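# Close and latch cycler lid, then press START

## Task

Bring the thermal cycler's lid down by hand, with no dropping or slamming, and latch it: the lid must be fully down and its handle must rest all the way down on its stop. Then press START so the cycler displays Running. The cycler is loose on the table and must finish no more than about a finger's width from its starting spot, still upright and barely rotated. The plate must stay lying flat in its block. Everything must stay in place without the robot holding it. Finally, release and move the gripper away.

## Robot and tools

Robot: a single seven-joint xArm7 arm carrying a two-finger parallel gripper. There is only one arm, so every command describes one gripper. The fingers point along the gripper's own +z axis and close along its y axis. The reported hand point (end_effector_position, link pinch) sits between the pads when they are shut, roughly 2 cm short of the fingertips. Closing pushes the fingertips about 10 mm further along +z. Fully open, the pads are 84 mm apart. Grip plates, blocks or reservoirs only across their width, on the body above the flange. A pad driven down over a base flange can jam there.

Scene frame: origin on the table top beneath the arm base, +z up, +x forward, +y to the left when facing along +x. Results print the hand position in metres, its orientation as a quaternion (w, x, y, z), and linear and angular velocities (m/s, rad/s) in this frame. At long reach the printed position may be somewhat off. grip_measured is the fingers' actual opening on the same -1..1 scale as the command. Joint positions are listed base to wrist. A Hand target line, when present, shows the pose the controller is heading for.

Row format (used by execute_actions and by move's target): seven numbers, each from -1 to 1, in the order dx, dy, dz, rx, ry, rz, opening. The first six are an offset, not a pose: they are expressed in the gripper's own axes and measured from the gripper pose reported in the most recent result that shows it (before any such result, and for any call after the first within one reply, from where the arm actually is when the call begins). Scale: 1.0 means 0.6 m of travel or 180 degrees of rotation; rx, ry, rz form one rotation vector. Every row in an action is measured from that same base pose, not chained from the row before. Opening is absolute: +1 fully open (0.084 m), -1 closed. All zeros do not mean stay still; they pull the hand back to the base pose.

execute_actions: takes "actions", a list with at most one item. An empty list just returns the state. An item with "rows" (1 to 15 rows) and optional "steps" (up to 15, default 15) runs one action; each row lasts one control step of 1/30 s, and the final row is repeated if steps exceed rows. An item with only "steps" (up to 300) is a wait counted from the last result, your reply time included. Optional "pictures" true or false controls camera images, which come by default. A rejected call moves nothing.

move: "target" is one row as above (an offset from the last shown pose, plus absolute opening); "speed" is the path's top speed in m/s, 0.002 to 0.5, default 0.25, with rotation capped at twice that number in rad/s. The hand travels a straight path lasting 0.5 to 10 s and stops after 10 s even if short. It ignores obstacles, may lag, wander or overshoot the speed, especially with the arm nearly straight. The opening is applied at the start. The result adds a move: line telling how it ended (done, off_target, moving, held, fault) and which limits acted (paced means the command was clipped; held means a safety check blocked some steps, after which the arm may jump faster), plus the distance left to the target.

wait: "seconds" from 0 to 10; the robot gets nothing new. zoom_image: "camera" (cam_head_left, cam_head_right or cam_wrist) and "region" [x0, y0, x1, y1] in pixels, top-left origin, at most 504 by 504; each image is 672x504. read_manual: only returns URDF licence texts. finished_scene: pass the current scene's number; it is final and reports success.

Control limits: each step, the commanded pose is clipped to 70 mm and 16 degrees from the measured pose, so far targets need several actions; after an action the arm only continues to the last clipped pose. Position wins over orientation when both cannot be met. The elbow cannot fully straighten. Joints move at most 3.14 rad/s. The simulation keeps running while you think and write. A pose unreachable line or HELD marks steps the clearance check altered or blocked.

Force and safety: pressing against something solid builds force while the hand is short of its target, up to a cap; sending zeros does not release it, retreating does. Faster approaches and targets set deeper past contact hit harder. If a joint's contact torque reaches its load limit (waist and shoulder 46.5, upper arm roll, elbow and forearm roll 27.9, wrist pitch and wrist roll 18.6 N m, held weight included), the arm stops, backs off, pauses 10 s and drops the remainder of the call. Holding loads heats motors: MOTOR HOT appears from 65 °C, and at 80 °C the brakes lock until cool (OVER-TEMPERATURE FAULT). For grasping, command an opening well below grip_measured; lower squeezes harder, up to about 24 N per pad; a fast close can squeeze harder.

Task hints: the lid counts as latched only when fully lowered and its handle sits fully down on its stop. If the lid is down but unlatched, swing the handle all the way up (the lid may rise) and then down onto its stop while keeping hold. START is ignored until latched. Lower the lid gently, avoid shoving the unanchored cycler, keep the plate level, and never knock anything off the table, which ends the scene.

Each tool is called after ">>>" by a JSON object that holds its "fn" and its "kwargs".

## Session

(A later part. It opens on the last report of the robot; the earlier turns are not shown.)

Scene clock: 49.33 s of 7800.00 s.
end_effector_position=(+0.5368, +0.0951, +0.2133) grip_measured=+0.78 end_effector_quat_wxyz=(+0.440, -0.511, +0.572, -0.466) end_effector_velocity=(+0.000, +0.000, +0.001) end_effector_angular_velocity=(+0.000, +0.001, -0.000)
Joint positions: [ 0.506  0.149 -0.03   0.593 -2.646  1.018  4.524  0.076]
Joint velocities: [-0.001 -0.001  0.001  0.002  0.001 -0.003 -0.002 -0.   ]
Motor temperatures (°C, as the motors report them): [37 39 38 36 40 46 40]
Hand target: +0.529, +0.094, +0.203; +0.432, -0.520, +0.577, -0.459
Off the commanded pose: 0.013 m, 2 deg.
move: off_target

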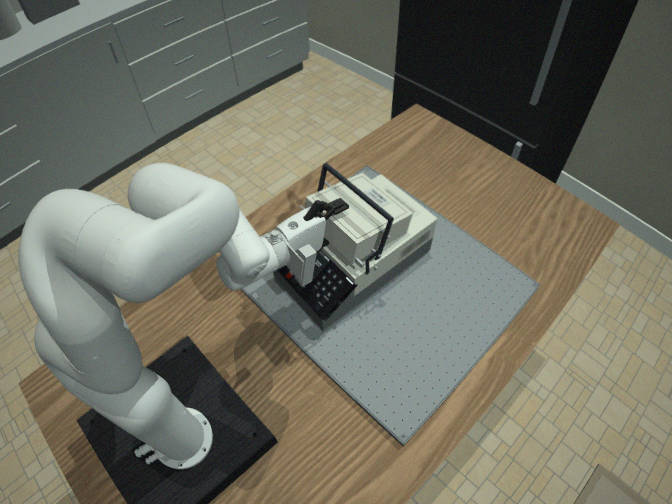

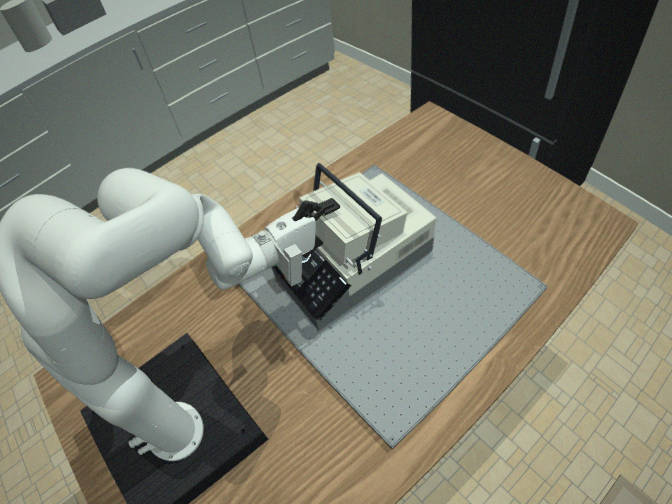

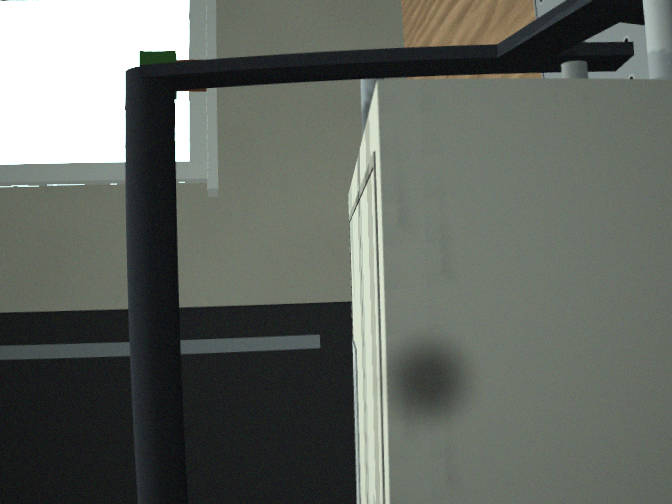

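>>> {"fn": "move", "kwargs": {"target": [0,0,-0.025,0.02,0,0,0.8], "speed": 0.01}}

>>> {"fn": "move", "kwargs": {"target": [0,0.012,-0.015,0,0,0,0.8], "speed": 0.01}}

Scene clock: 53.60 s of 7800.00 s.
end_effector_position=(+0.5219, +0.0964, +0.2156) grip_measured=+0.79 end_effector_quat_wxyz=(+0.456, -0.497, +0.558, -0.484) end_effector_velocity=(-0.000, -0.000, +0.000) end_effector_angular_velocity=(-0.000, -0.002, -0.000)
Joint positions: [ 0.525  0.146 -0.012  0.527 -2.635  1.141  4.547  0.076]
Joint velocities: [ 0.001  0.001  0.    -0.002  0.     0.004  0.001  0.   ]
Motor temperatures (°C, as the motors report them): [37 39 39 35 40 46 40]
Hand target: +0.522, +0.096, +0.216; +0.456, -0.497, +0.558, -0.484
Off the commanded pose: 0.000 m, 0 deg.
move: done

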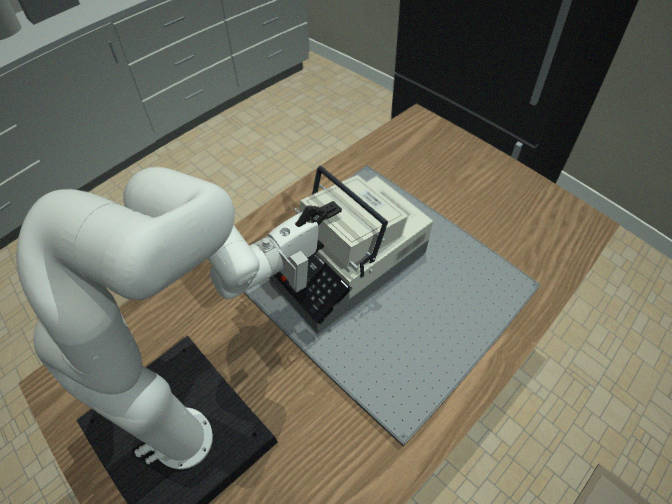

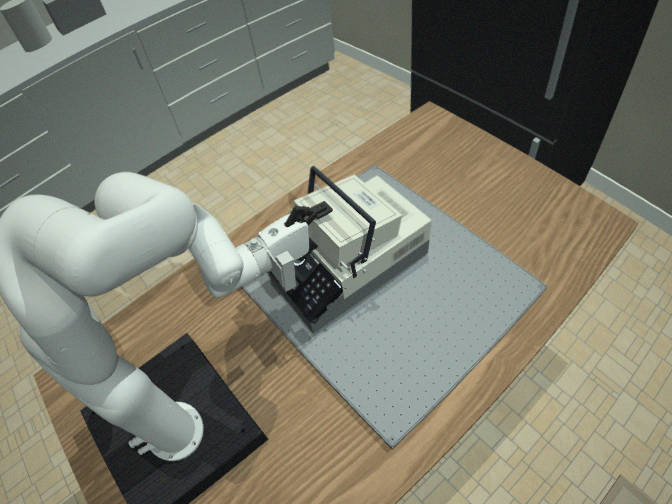

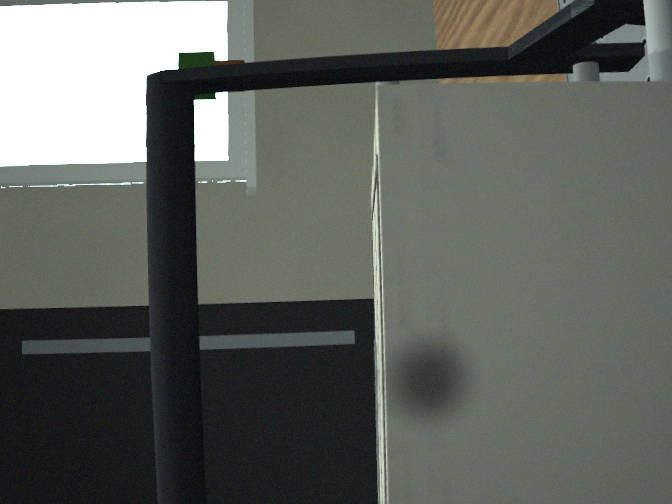

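Scene clock: 54.97 s of 7800.00 s.
end_effector_position=(+0.5162, +0.0976, +0.2143) grip_measured=+0.79 end_effector_quat_wxyz=(+0.459, -0.493, +0.556, -0.487) end_effector_velocity=(-0.000, +0.001, +0.000) end_effector_angular_velocity=(-0.000, -0.004, +0.002)
Joint positions: [ 0.534  0.148 -0.006  0.508 -2.623  1.175  4.556  0.076]
Joint velocities: [ 0.002  0.002  0.002 -0.001  0.001  0.006  0.001  0.   ]
Motor temperatures (°C, as the motors report them): [37 39 39 35 40 46 40]
Hand target: +0.512, +0.097, +0.210; +0.456, -0.497, +0.558, -0.484
Off the commanded pose: 0.006 m, 1 deg.
move: off_target

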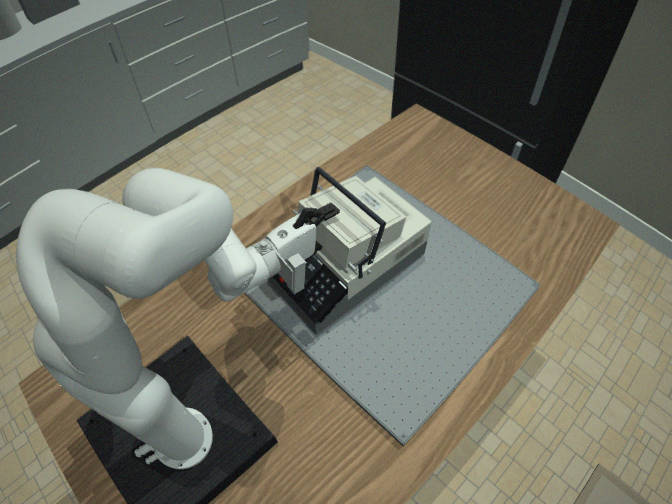

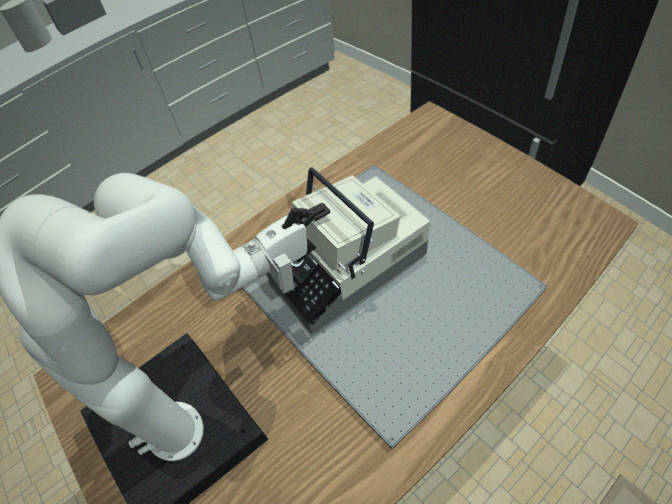

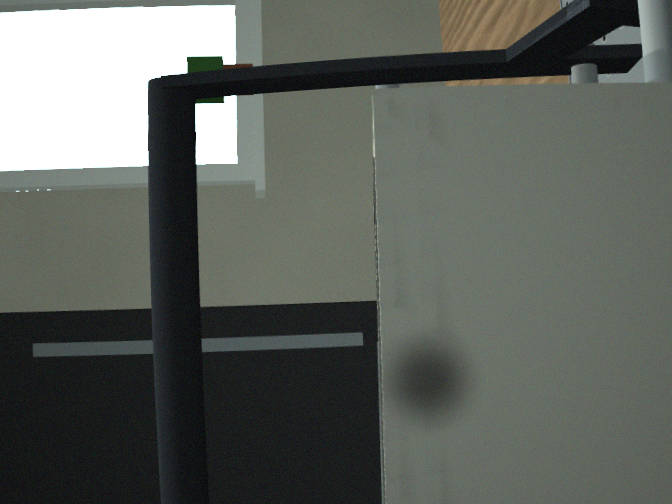

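>>> {"fn": "move", "kwargs": {"target": [0,-0.003,0.036,0,0,0,0.8], "speed": 0.015}}

>>> {"fn": "move", "kwargs": {"target": [0,-0.015,-0.005,0,0,0,0.8], "speed": 0.015}}

>>> {"fn": "move", "kwargs": {"target": [0,0,-0.035,0,0,0,0.8], "speed": 0.015}}

Scene clock: 58.27 s of 7800.00 s.
end_effector_position=(+0.5355, +0.0962, +0.2153) grip_measured=+0.80 end_effector_quat_wxyz=(+0.460, -0.493, +0.556, -0.486) end_effector_velocity=(+0.003, +0.001, +0.003) end_effector_angular_velocity=(+0.002, -0.004, +0.002)
Joint positions: [ 0.514  0.183 -0.015  0.569 -2.651  1.146  4.556  0.077]
Joint velocities: [-0.004 -0.001 -0.     0.009 -0.005 -0.006 -0.     0.001]
Motor temperatures (°C, as the motors report them): [37 39 39 35 40 46 40]
Hand target: +0.538, +0.096, +0.214; +0.459, -0.493, +0.556, -0.487
Off the commanded pose: 0.003 m, 0 deg.
move: done

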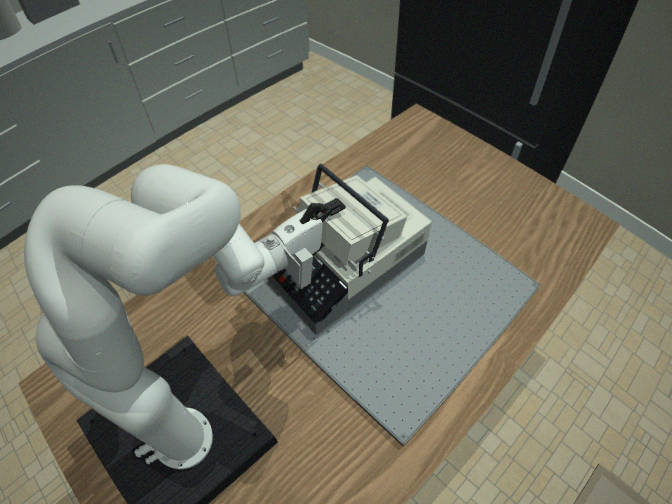

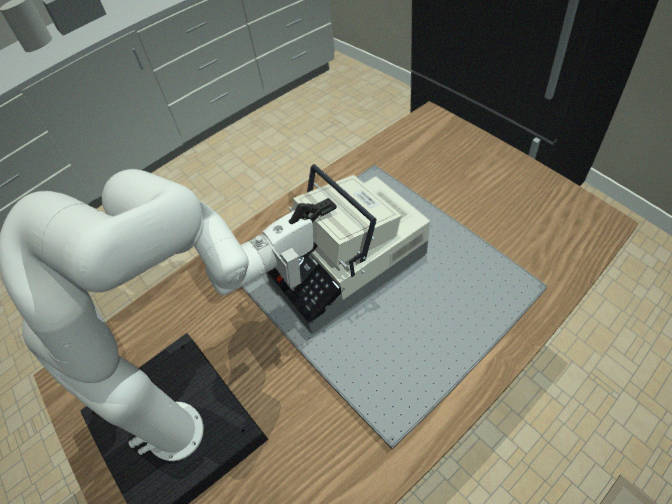

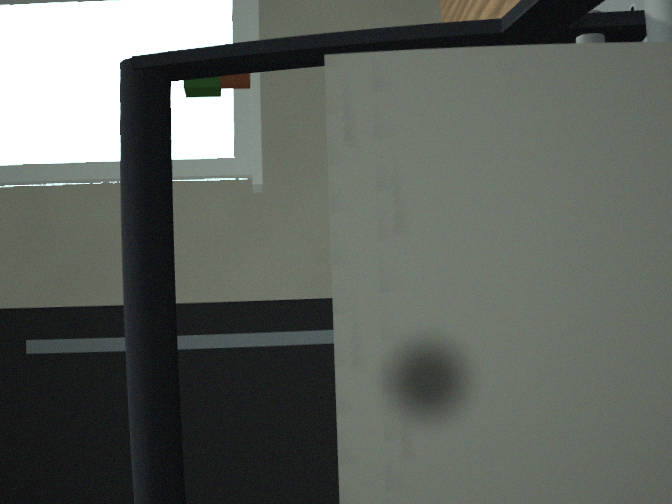

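Scene clock: 59.20 s of 7800.00 s.
end_effector_position=(+0.5335, +0.0959, +0.2243) grip_measured=+0.80 end_effector_quat_wxyz=(+0.460, -0.493, +0.556, -0.486) end_effector_velocity=(+0.000, +0.002, +0.002) end_effector_angular_velocity=(+0.001, -0.003, +0.004)
Joint positions: [ 0.515  0.148 -0.017  0.559 -2.646  1.123  4.542  0.077]
Joint velocities: [ 0.002 -0.004  0.002  0.001 -0.001 -0.001 -0.001 -0.   ]
Motor temperatures (°C, as the motors report them): [37 39 39 35 40 46 40]
Hand target: +0.533, +0.096, +0.225; +0.460, -0.493, +0.556, -0.486
Off the commanded pose: 0.000 m, 0 deg.
move: done

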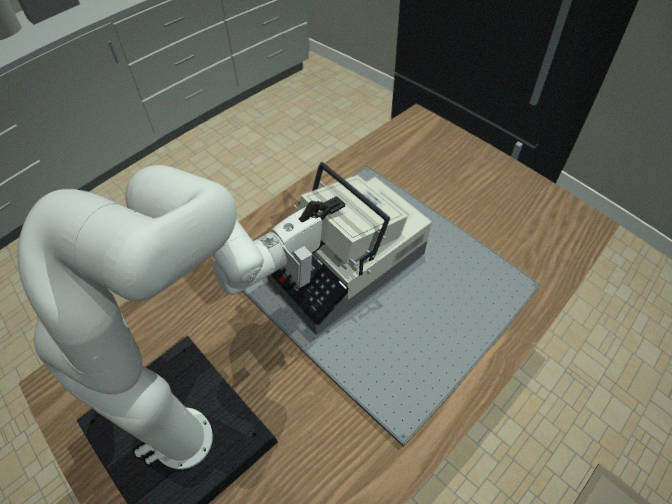

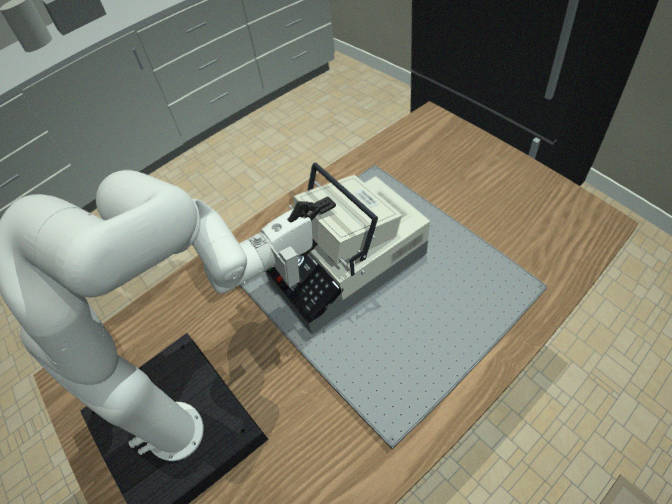

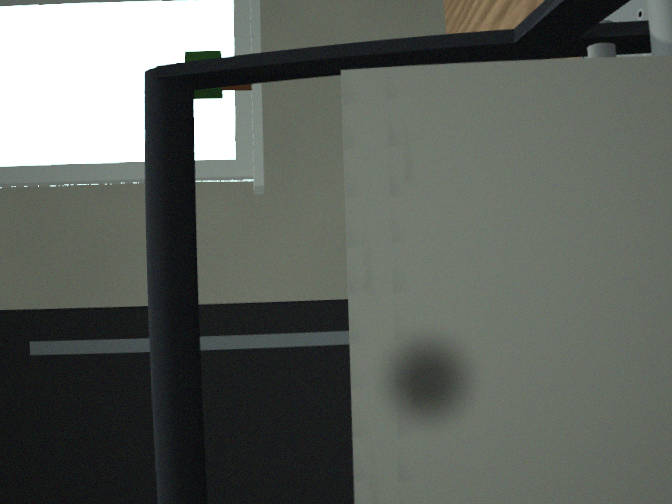

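Scene clock: 60.90 s of 7800.00 s.
end_effector_position=(+0.5131, +0.0970, +0.2269) grip_measured=+0.79 end_effector_quat_wxyz=(+0.460, -0.493, +0.556, -0.487) end_effector_velocity=(-0.001, +0.001, -0.001) end_effector_angular_velocity=(-0.000, +0.003, +0.001)
Joint positions: [ 0.531  0.096 -0.004  0.494 -2.616  1.143  4.537  0.076]
Joint velocities: [ 0.002 -0.001  0.001 -0.003  0.002 -0.    -0.    -0.   ]
Motor temperatures (°C, as the motors report them): [37 39 39 35 40 46 40]
Hand target: +0.513, +0.098, +0.227; +0.460, -0.493, +0.556, -0.486
Off the commanded pose: 0.001 m, 0 deg.
move: done

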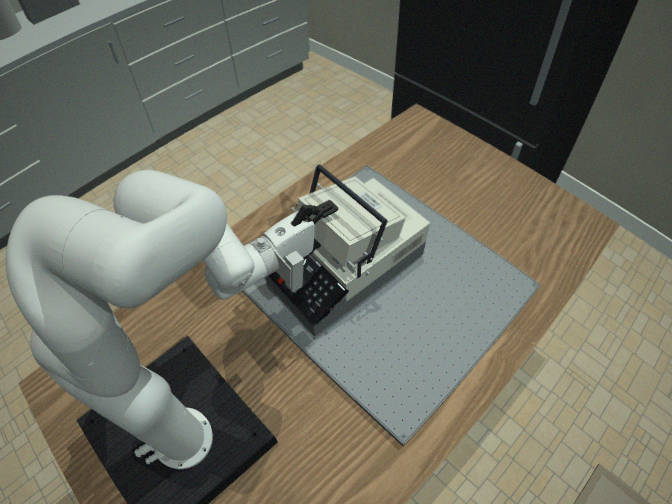

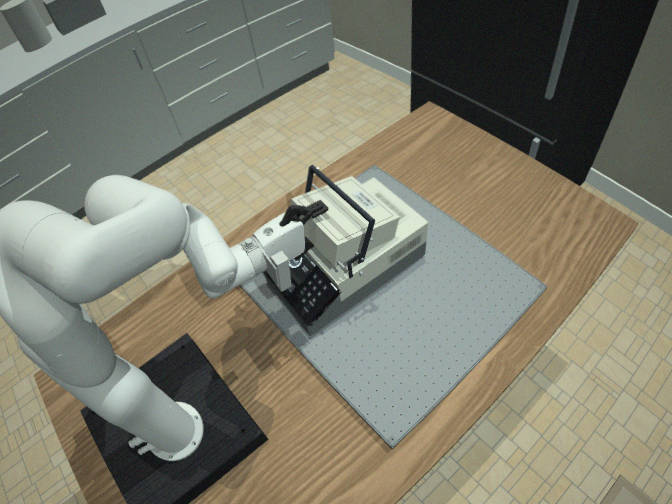

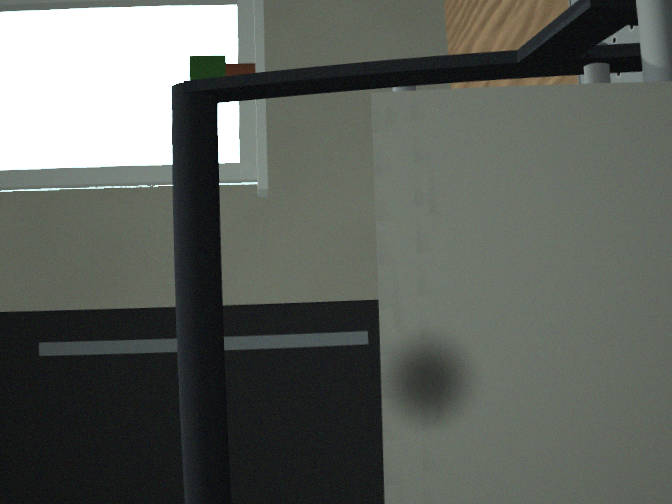

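>>> {"fn": "move", "kwargs": {"target": [0,0.012,-0.03,0,0,0,1], "speed": 0.015}}

>>> {"fn": "move", "kwargs": {"target": [0,0.008,-0.03,0,0,0,1], "speed": 0.015}}

Scene clock: 63.50 s of 7800.00 s.
end_effector_position=(+0.4946, +0.0990, +0.2215) grip_measured=+0.99 end_effector_quat_wxyz=(+0.460, -0.493, +0.556, -0.486) end_effector_velocity=(-0.001, -0.000, +0.000) end_effector_angular_velocity=(+0.000, -0.002, -0.001)
Joint positions: [ 0.548  0.077  0.012  0.439 -2.589  1.18   4.544  0.084]
Joint velocities: [ 0.001 -0.     0.001 -0.002  0.002  0.004  0.001 -0.   ]
Motor temperatures (°C, as the motors report them): [37 39 39 35 40 46 40]
Hand target: +0.495, +0.099, +0.222; +0.460, -0.493, +0.556, -0.487
Off the commanded pose: 0.000 m, 0 deg.
move: done

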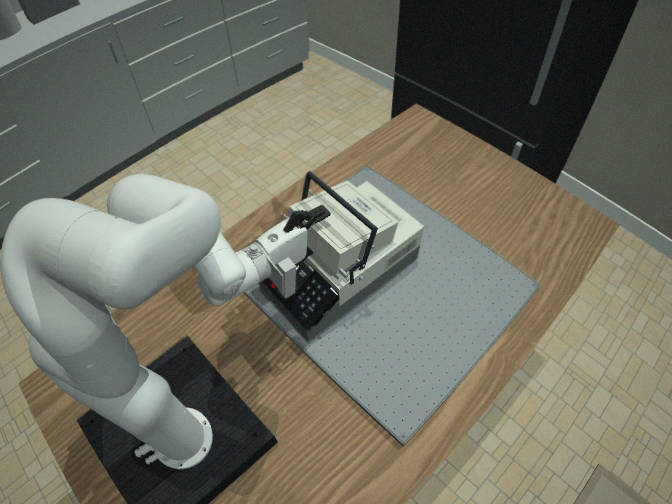

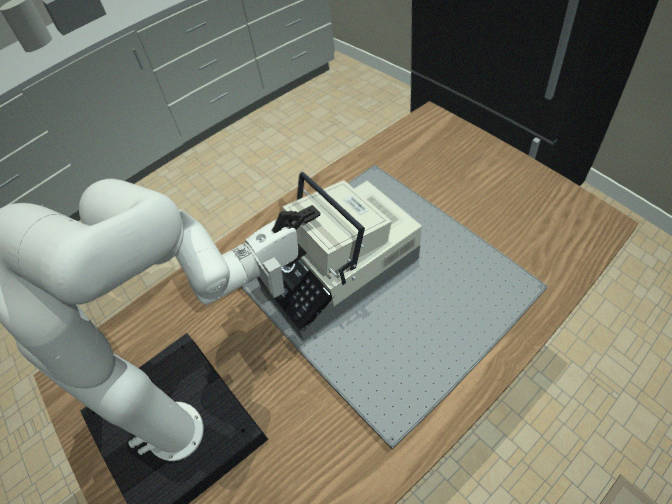

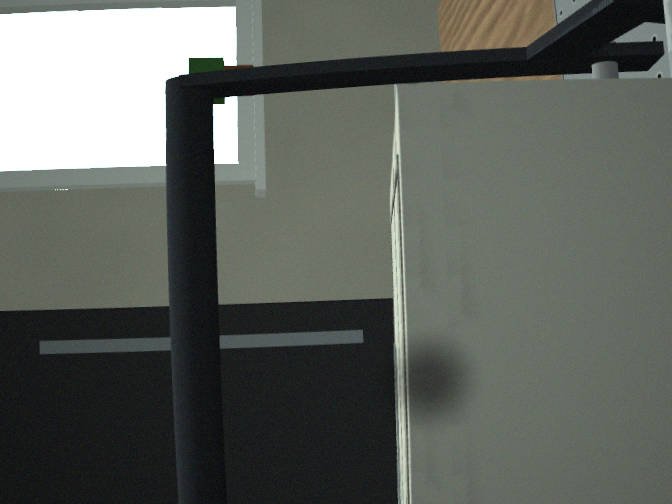

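Scene clock: 64.97 s of 7800.00 s.
end_effector_position=(+0.4767, +0.1007, +0.2190) grip_measured=+0.99 end_effector_quat_wxyz=(+0.460, -0.492, +0.556, -0.487) end_effector_velocity=(-0.001, -0.001, -0.001) end_effector_angular_velocity=(+0.001, +0.002, -0.002)
Joint positions: [ 0.567  0.051  0.03   0.386 -2.556  1.211  4.548  0.084]
Joint velocities: [ 0.001 -0.001  0.    -0.003  0.004  0.     0.001 -0.   ]
Motor temperatures (°C, as the motors report them): [37 39 39 35 40 46 40]
Hand target: +0.476, +0.101, +0.219; +0.460, -0.493, +0.556, -0.487
Off the commanded pose: 0.001 m, 0 deg.
move: done

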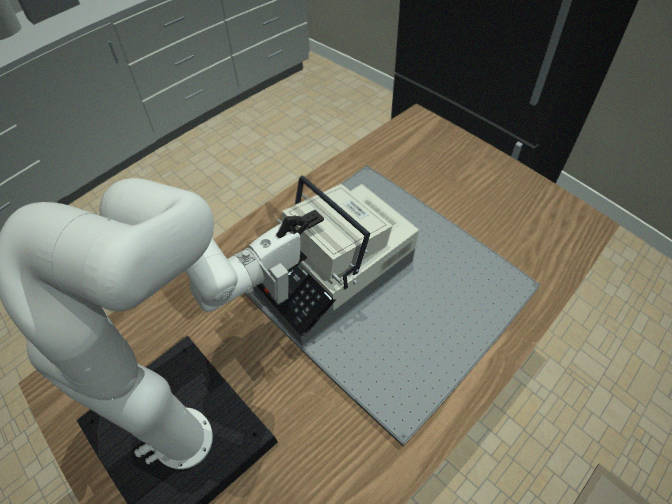

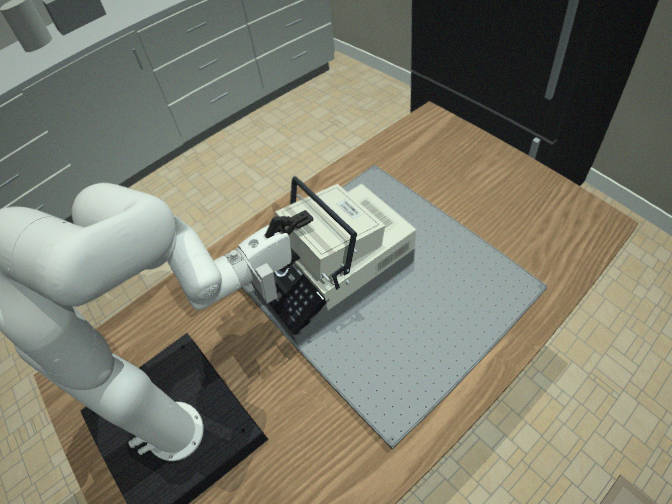

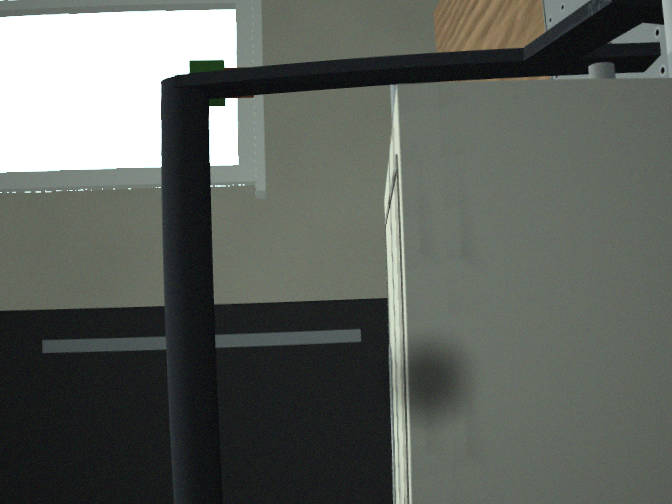

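>>> {"fn": "move", "kwargs": {"target": [0,-0.005,0.03,-0.17,0,0,1], "speed": 0.04}}

>>> {"fn": "move", "kwargs": {"target": [0,0.01,-0.03,0,0,0,1], "speed": 0.01}}

>>> {"fn": "zoom_image", "kwargs": {"camera": "cam_head_left", "region": [220,150,440,350]}}

Scene clock: 74.47 s of 7800.00 s.
end_effector_position=(+0.4960, +0.1002, +0.2253) grip_measured=+0.98 end_effector_quat_wxyz=(+0.319, -0.595, +0.662, -0.324) end_effector_velocity=(+0.000, -0.000, +0.001) end_effector_angular_velocity=(-0.000, +0.009, -0.002)
Joint positions: [ 0.439 -0.066 -0.084  0.678 -2.283  0.314  4.066  0.083]
Joint velocities: [-0.003 -0.    -0.001  0.005  0.024 -0.011 -0.026 -0.   ]
Motor temperatures (°C, as the motors report them): [37 39 39 35 40 46 40]
Hand target: +0.495, +0.100, +0.221; +0.315, -0.597, +0.664, -0.322
Off the commanded pose: 0.005 m, 1 deg.
move: off_target

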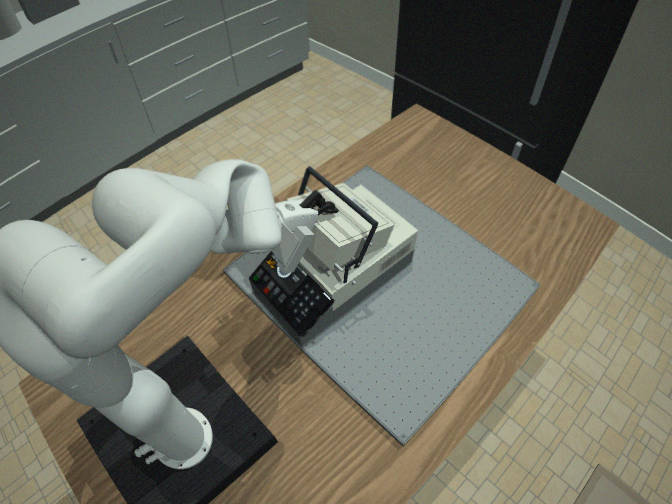

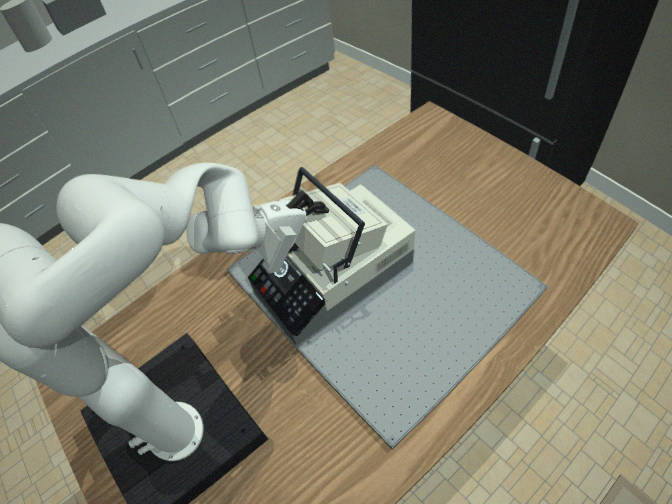

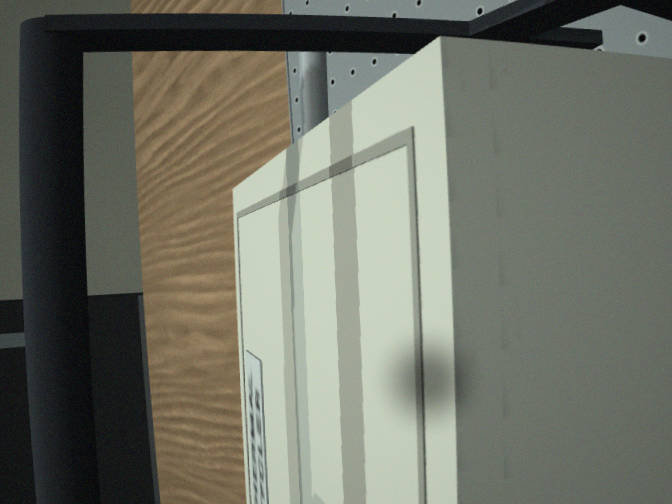

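Scene clock: 76.60 s of 7800.00 s.
end_effector_position=(+0.4780, +0.1016, +0.2309) grip_measured=+0.99 end_effector_quat_wxyz=(+0.319, -0.595, +0.662, -0.324) end_effector_velocity=(+0.001, -0.000, +0.003) end_effector_angular_velocity=(+0.000, -0.005, -0.002)
Joint positions: [ 0.442 -0.135 -0.076  0.616 -2.238  0.319  4.025  0.084]
Joint velocities: [-0.001 -0.005  0.001 -0.     0.003  0.002 -0.003 -0.   ]
Motor temperatures (°C, as the motors report them): [37 39 39 35 40 46 40]
Hand target: +0.478, +0.102, +0.231; +0.319, -0.595, +0.662, -0.324
Off the commanded pose: 0.000 m, 0 deg.
move: done

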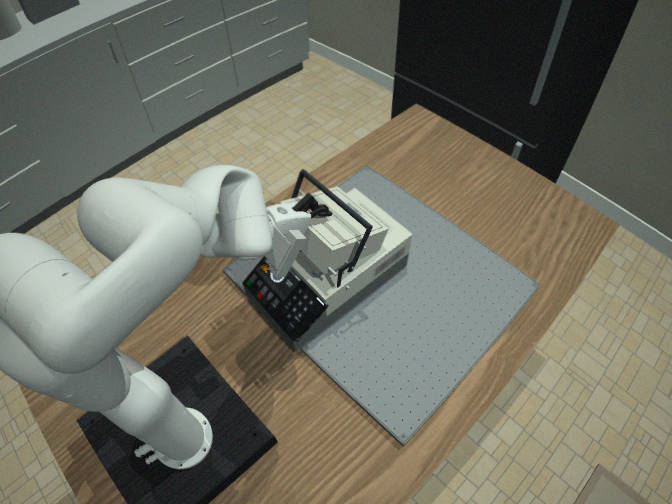

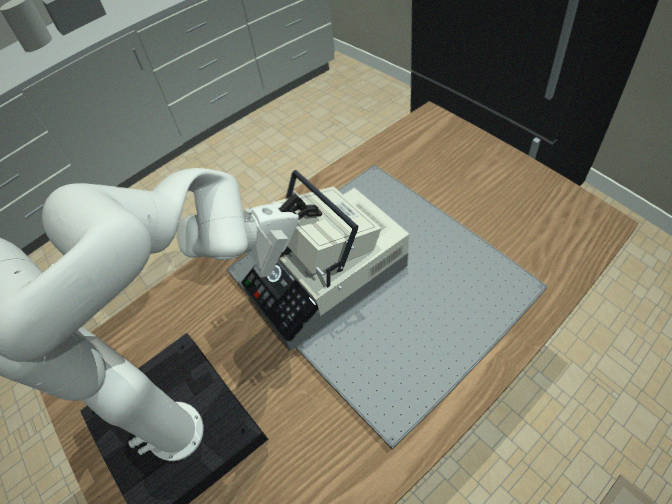

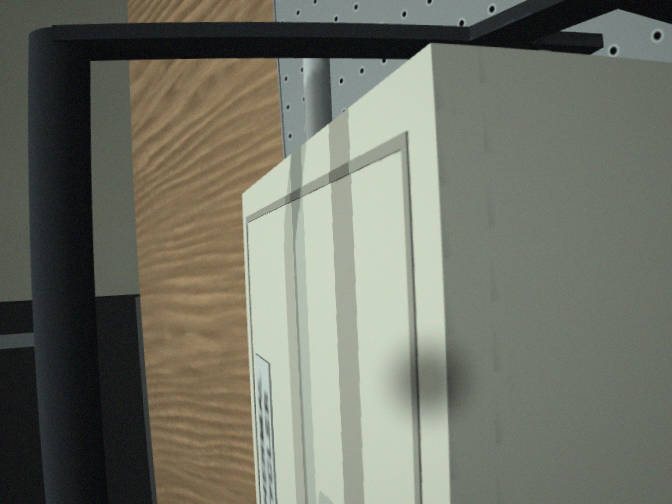

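Region (220, 150, 440, 350) of cam_head_left's 672x504 image, scaled by 2.291, with more detail than that image has; it fills the top 458 rows of this view, and the rest is white.

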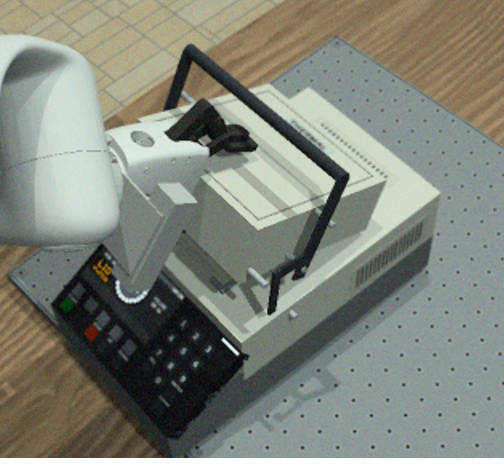

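>>> {"fn": "move", "kwargs": {"target": [0,0.005,-0.028,0.13,0,0,1], "speed": 0.05}}

>>> {"fn": "move", "kwargs": {"target": [0,-0.044,0.163,0,0,0,1], "speed": 0.03}}

Scene clock: 83.20 s of 7800.00 s.
end_effector_position=(+0.4625, +0.1022, +0.2377) grip_measured=+1.00 end_effector_quat_wxyz=(+0.431, -0.519, +0.583, -0.452) end_effector_velocity=(-0.001, -0.000, -0.001) end_effector_angular_velocity=(-0.002, -0.010, -0.000)
Joint positions: [ 0.55  -0.139  0.02   0.372 -2.506  0.942  4.437  0.084]
Joint velocities: [ 0.002  0.005  0.003 -0.006 -0.002  0.019  0.007  0.   ]
Motor temperatures (°C, as the motors report them): [37 39 39 35 40 46 40]
Hand target: +0.463, +0.102, +0.238; +0.432, -0.518, +0.583, -0.452
Off the commanded pose: 0.001 m, 0 deg.
move: done

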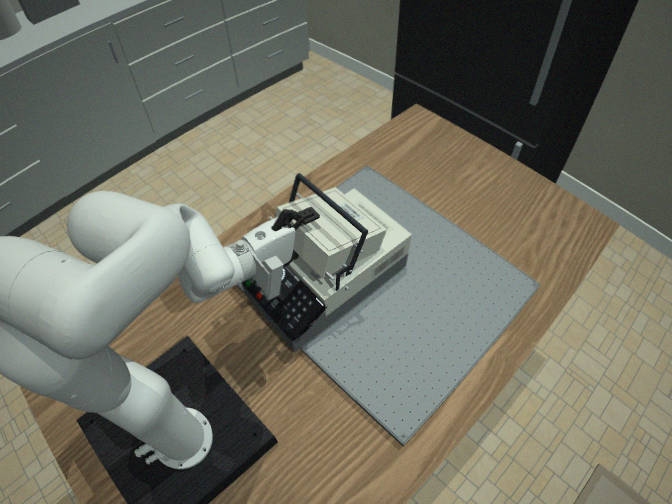

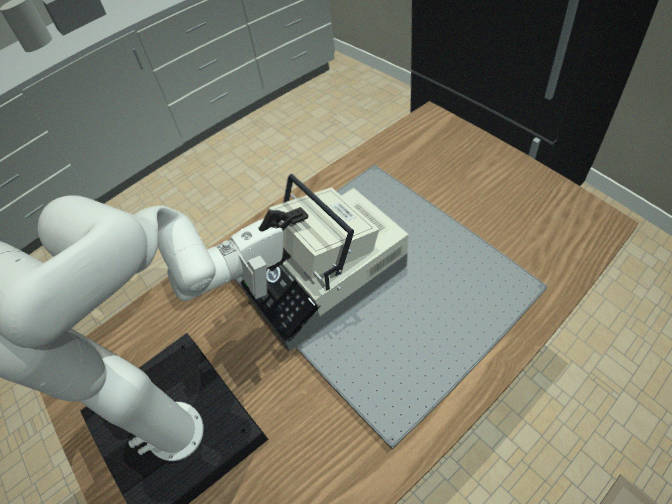

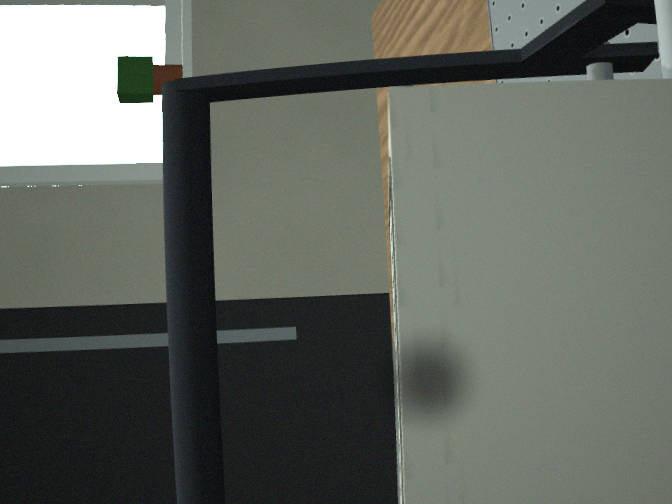

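Scene clock: 86.87 s of 7800.00 s.
end_effector_position=(+0.5631, +0.0932, +0.2421) grip_measured=+1.00 end_effector_quat_wxyz=(+0.432, -0.519, +0.584, -0.452) end_effector_velocity=(-0.001, -0.000, -0.004) end_effector_angular_velocity=(-0.000, +0.010, +0.001)
Joint positions: [ 0.476  0.108 -0.049  0.698 -2.645  0.835  4.467  0.084]
Joint velocities: [-0.001  0.005 -0.     0.    -0.    -0.006  0.001  0.   ]
Motor temperatures (°C, as the motors report them): [37 39 39 36 40 46 40]
Hand target: +0.563, +0.093, +0.242; +0.432, -0.519, +0.584, -0.452
Off the commanded pose: 0.000 m, 0 deg.
move: done

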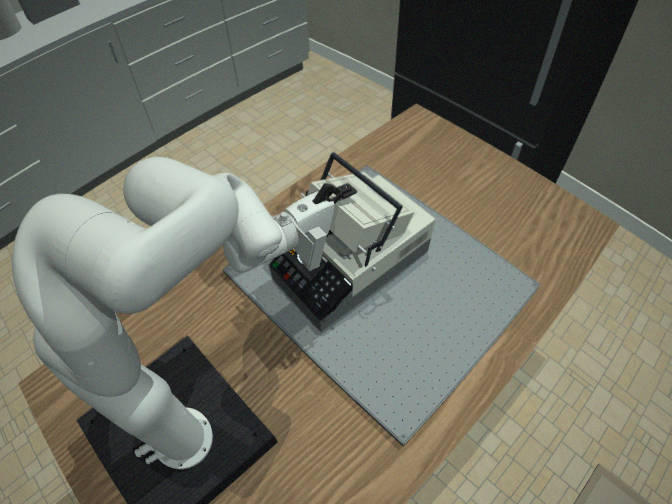

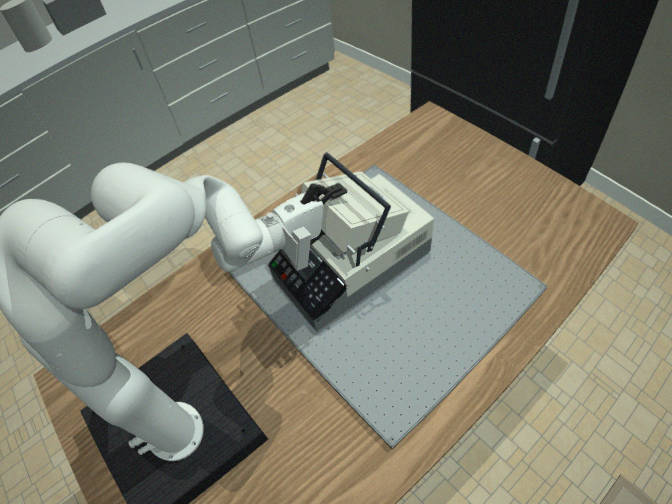

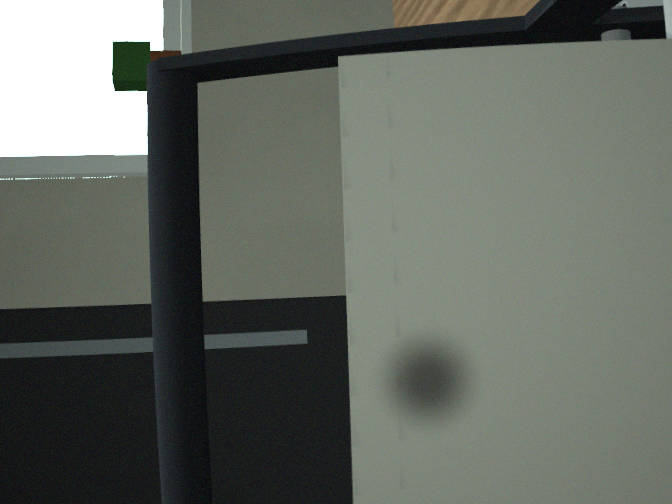

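>>> {"fn": "move", "kwargs": {"target": [0,0.03,-0.03,0,0,0,1], "speed": 0.02}}

>>> {"fn": "move", "kwargs": {"target": [0,0.0,-0.08,0,0,0,1], "speed": 0.3}}

Scene clock: 89.63 s of 7800.00 s.
end_effector_position=(+0.5420, +0.0953, +0.2287) grip_measured=+1.00 end_effector_quat_wxyz=(+0.431, -0.519, +0.584, -0.452) end_effector_velocity=(-0.002, +0.000, -0.001) end_effector_angular_velocity=(+0.001, +0.000, +0.000)
Joint positions: [ 0.493  0.095 -0.037  0.625 -2.633  0.896  4.485  0.084]
Joint velocities: [ 0.002 -0.002  0.001 -0.006  0.002  0.004  0.002  0.   ]
Motor temperatures (°C, as the motors report them): [37 39 39 37 40 46 40]
Hand target: +0.542, +0.096, +0.228; +0.431, -0.519, +0.584, -0.452
Off the commanded pose: 0.000 m, 0 deg.
move: done

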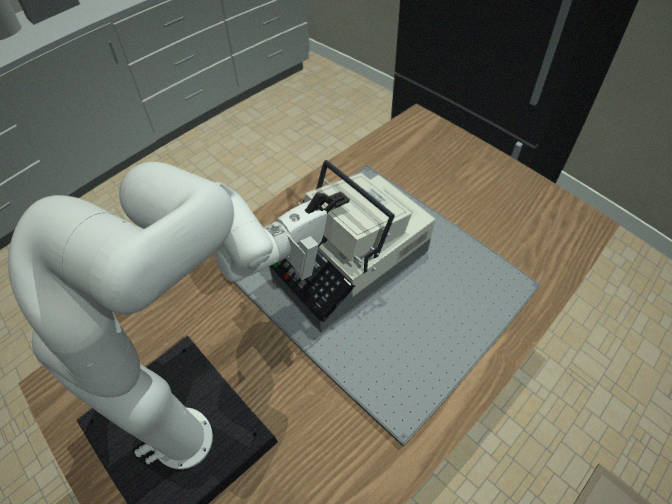

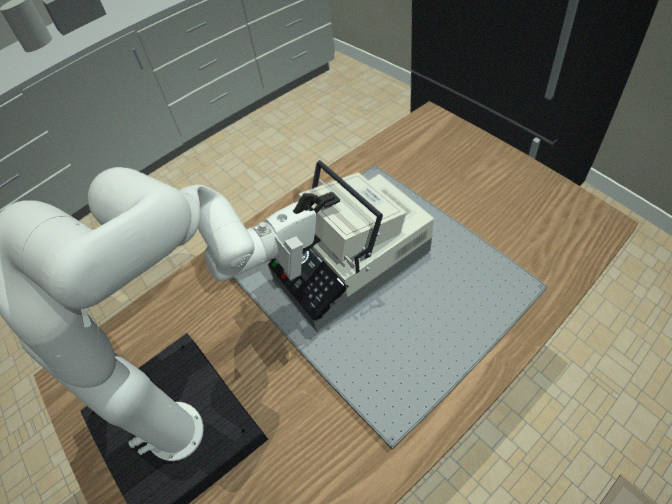

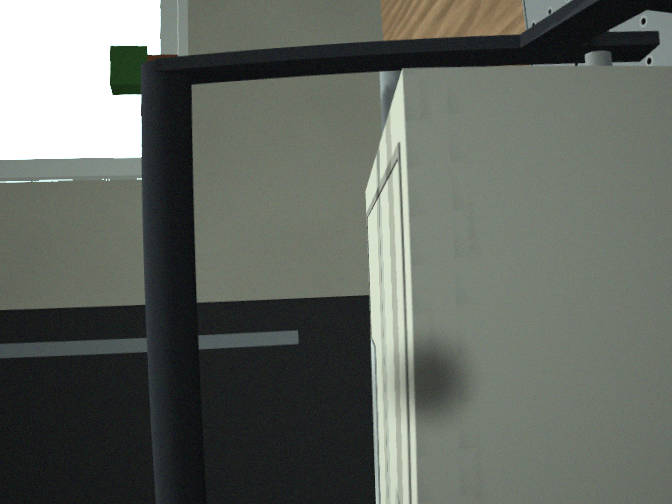

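Scene clock: 90.50 s of 7800.00 s.
end_effector_position=(+0.4959, +0.0986, +0.2394) grip_measured=+0.99 end_effector_quat_wxyz=(+0.431, -0.518, +0.584, -0.453) end_effector_velocity=(-0.004, +0.001, -0.003) end_effector_angular_velocity=(-0.001, +0.009, +0.004)
Joint positions: [ 0.523 -0.055 -0.011  0.475 -2.564  0.914  4.45   0.084]
Joint velocities: [ 0.003 -0.006  0.002 -0.01   0.004 -0.004 -0.002 -0.   ]
Motor temperatures (°C, as the motors report them): [37 39 39 36 40 46 40]
Hand target: +0.495, +0.099, +0.239; +0.431, -0.519, +0.584, -0.452
Off the commanded pose: 0.001 m, 0 deg.
move: done

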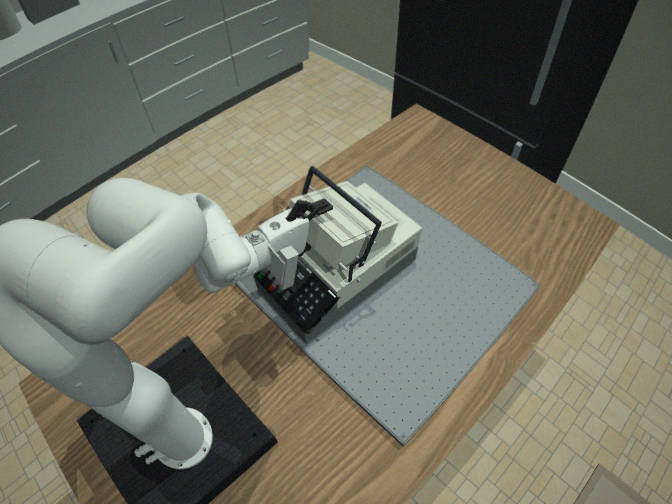

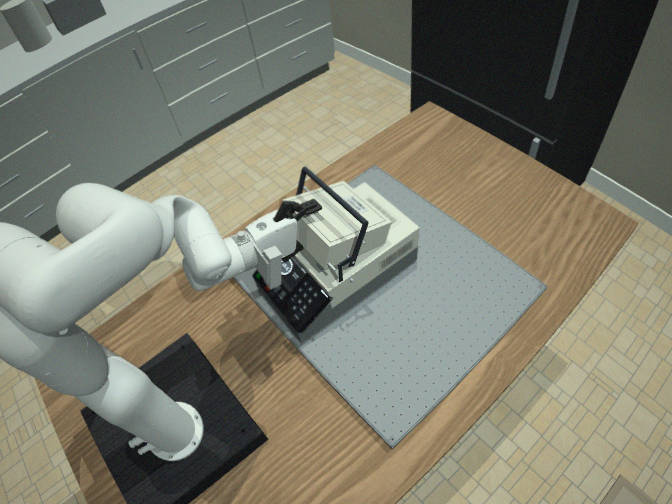

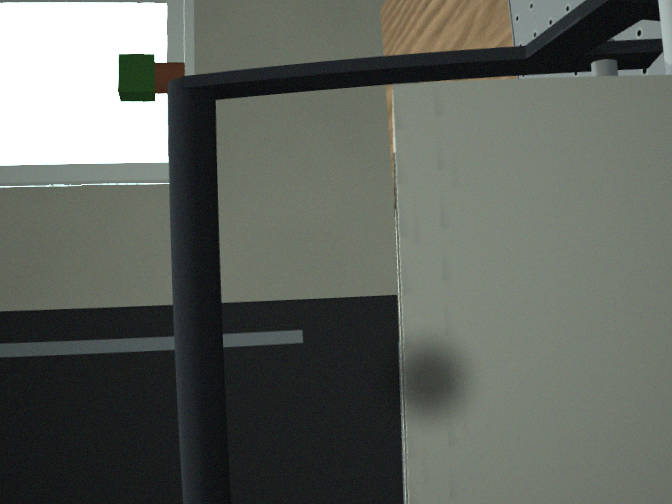

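>>> {"fn": "zoom_image", "kwargs": {"camera": "cam_head_left", "region": [270,200,370,300]}}

Region (270, 200, 370, 300) of cam_head_left's 672x504 image, scaled by 5.040, with more detail than that image has.

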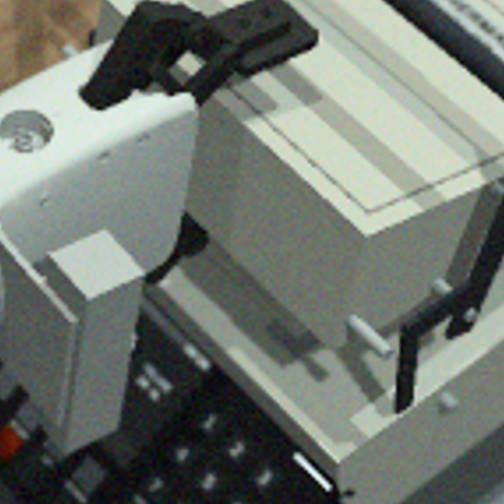

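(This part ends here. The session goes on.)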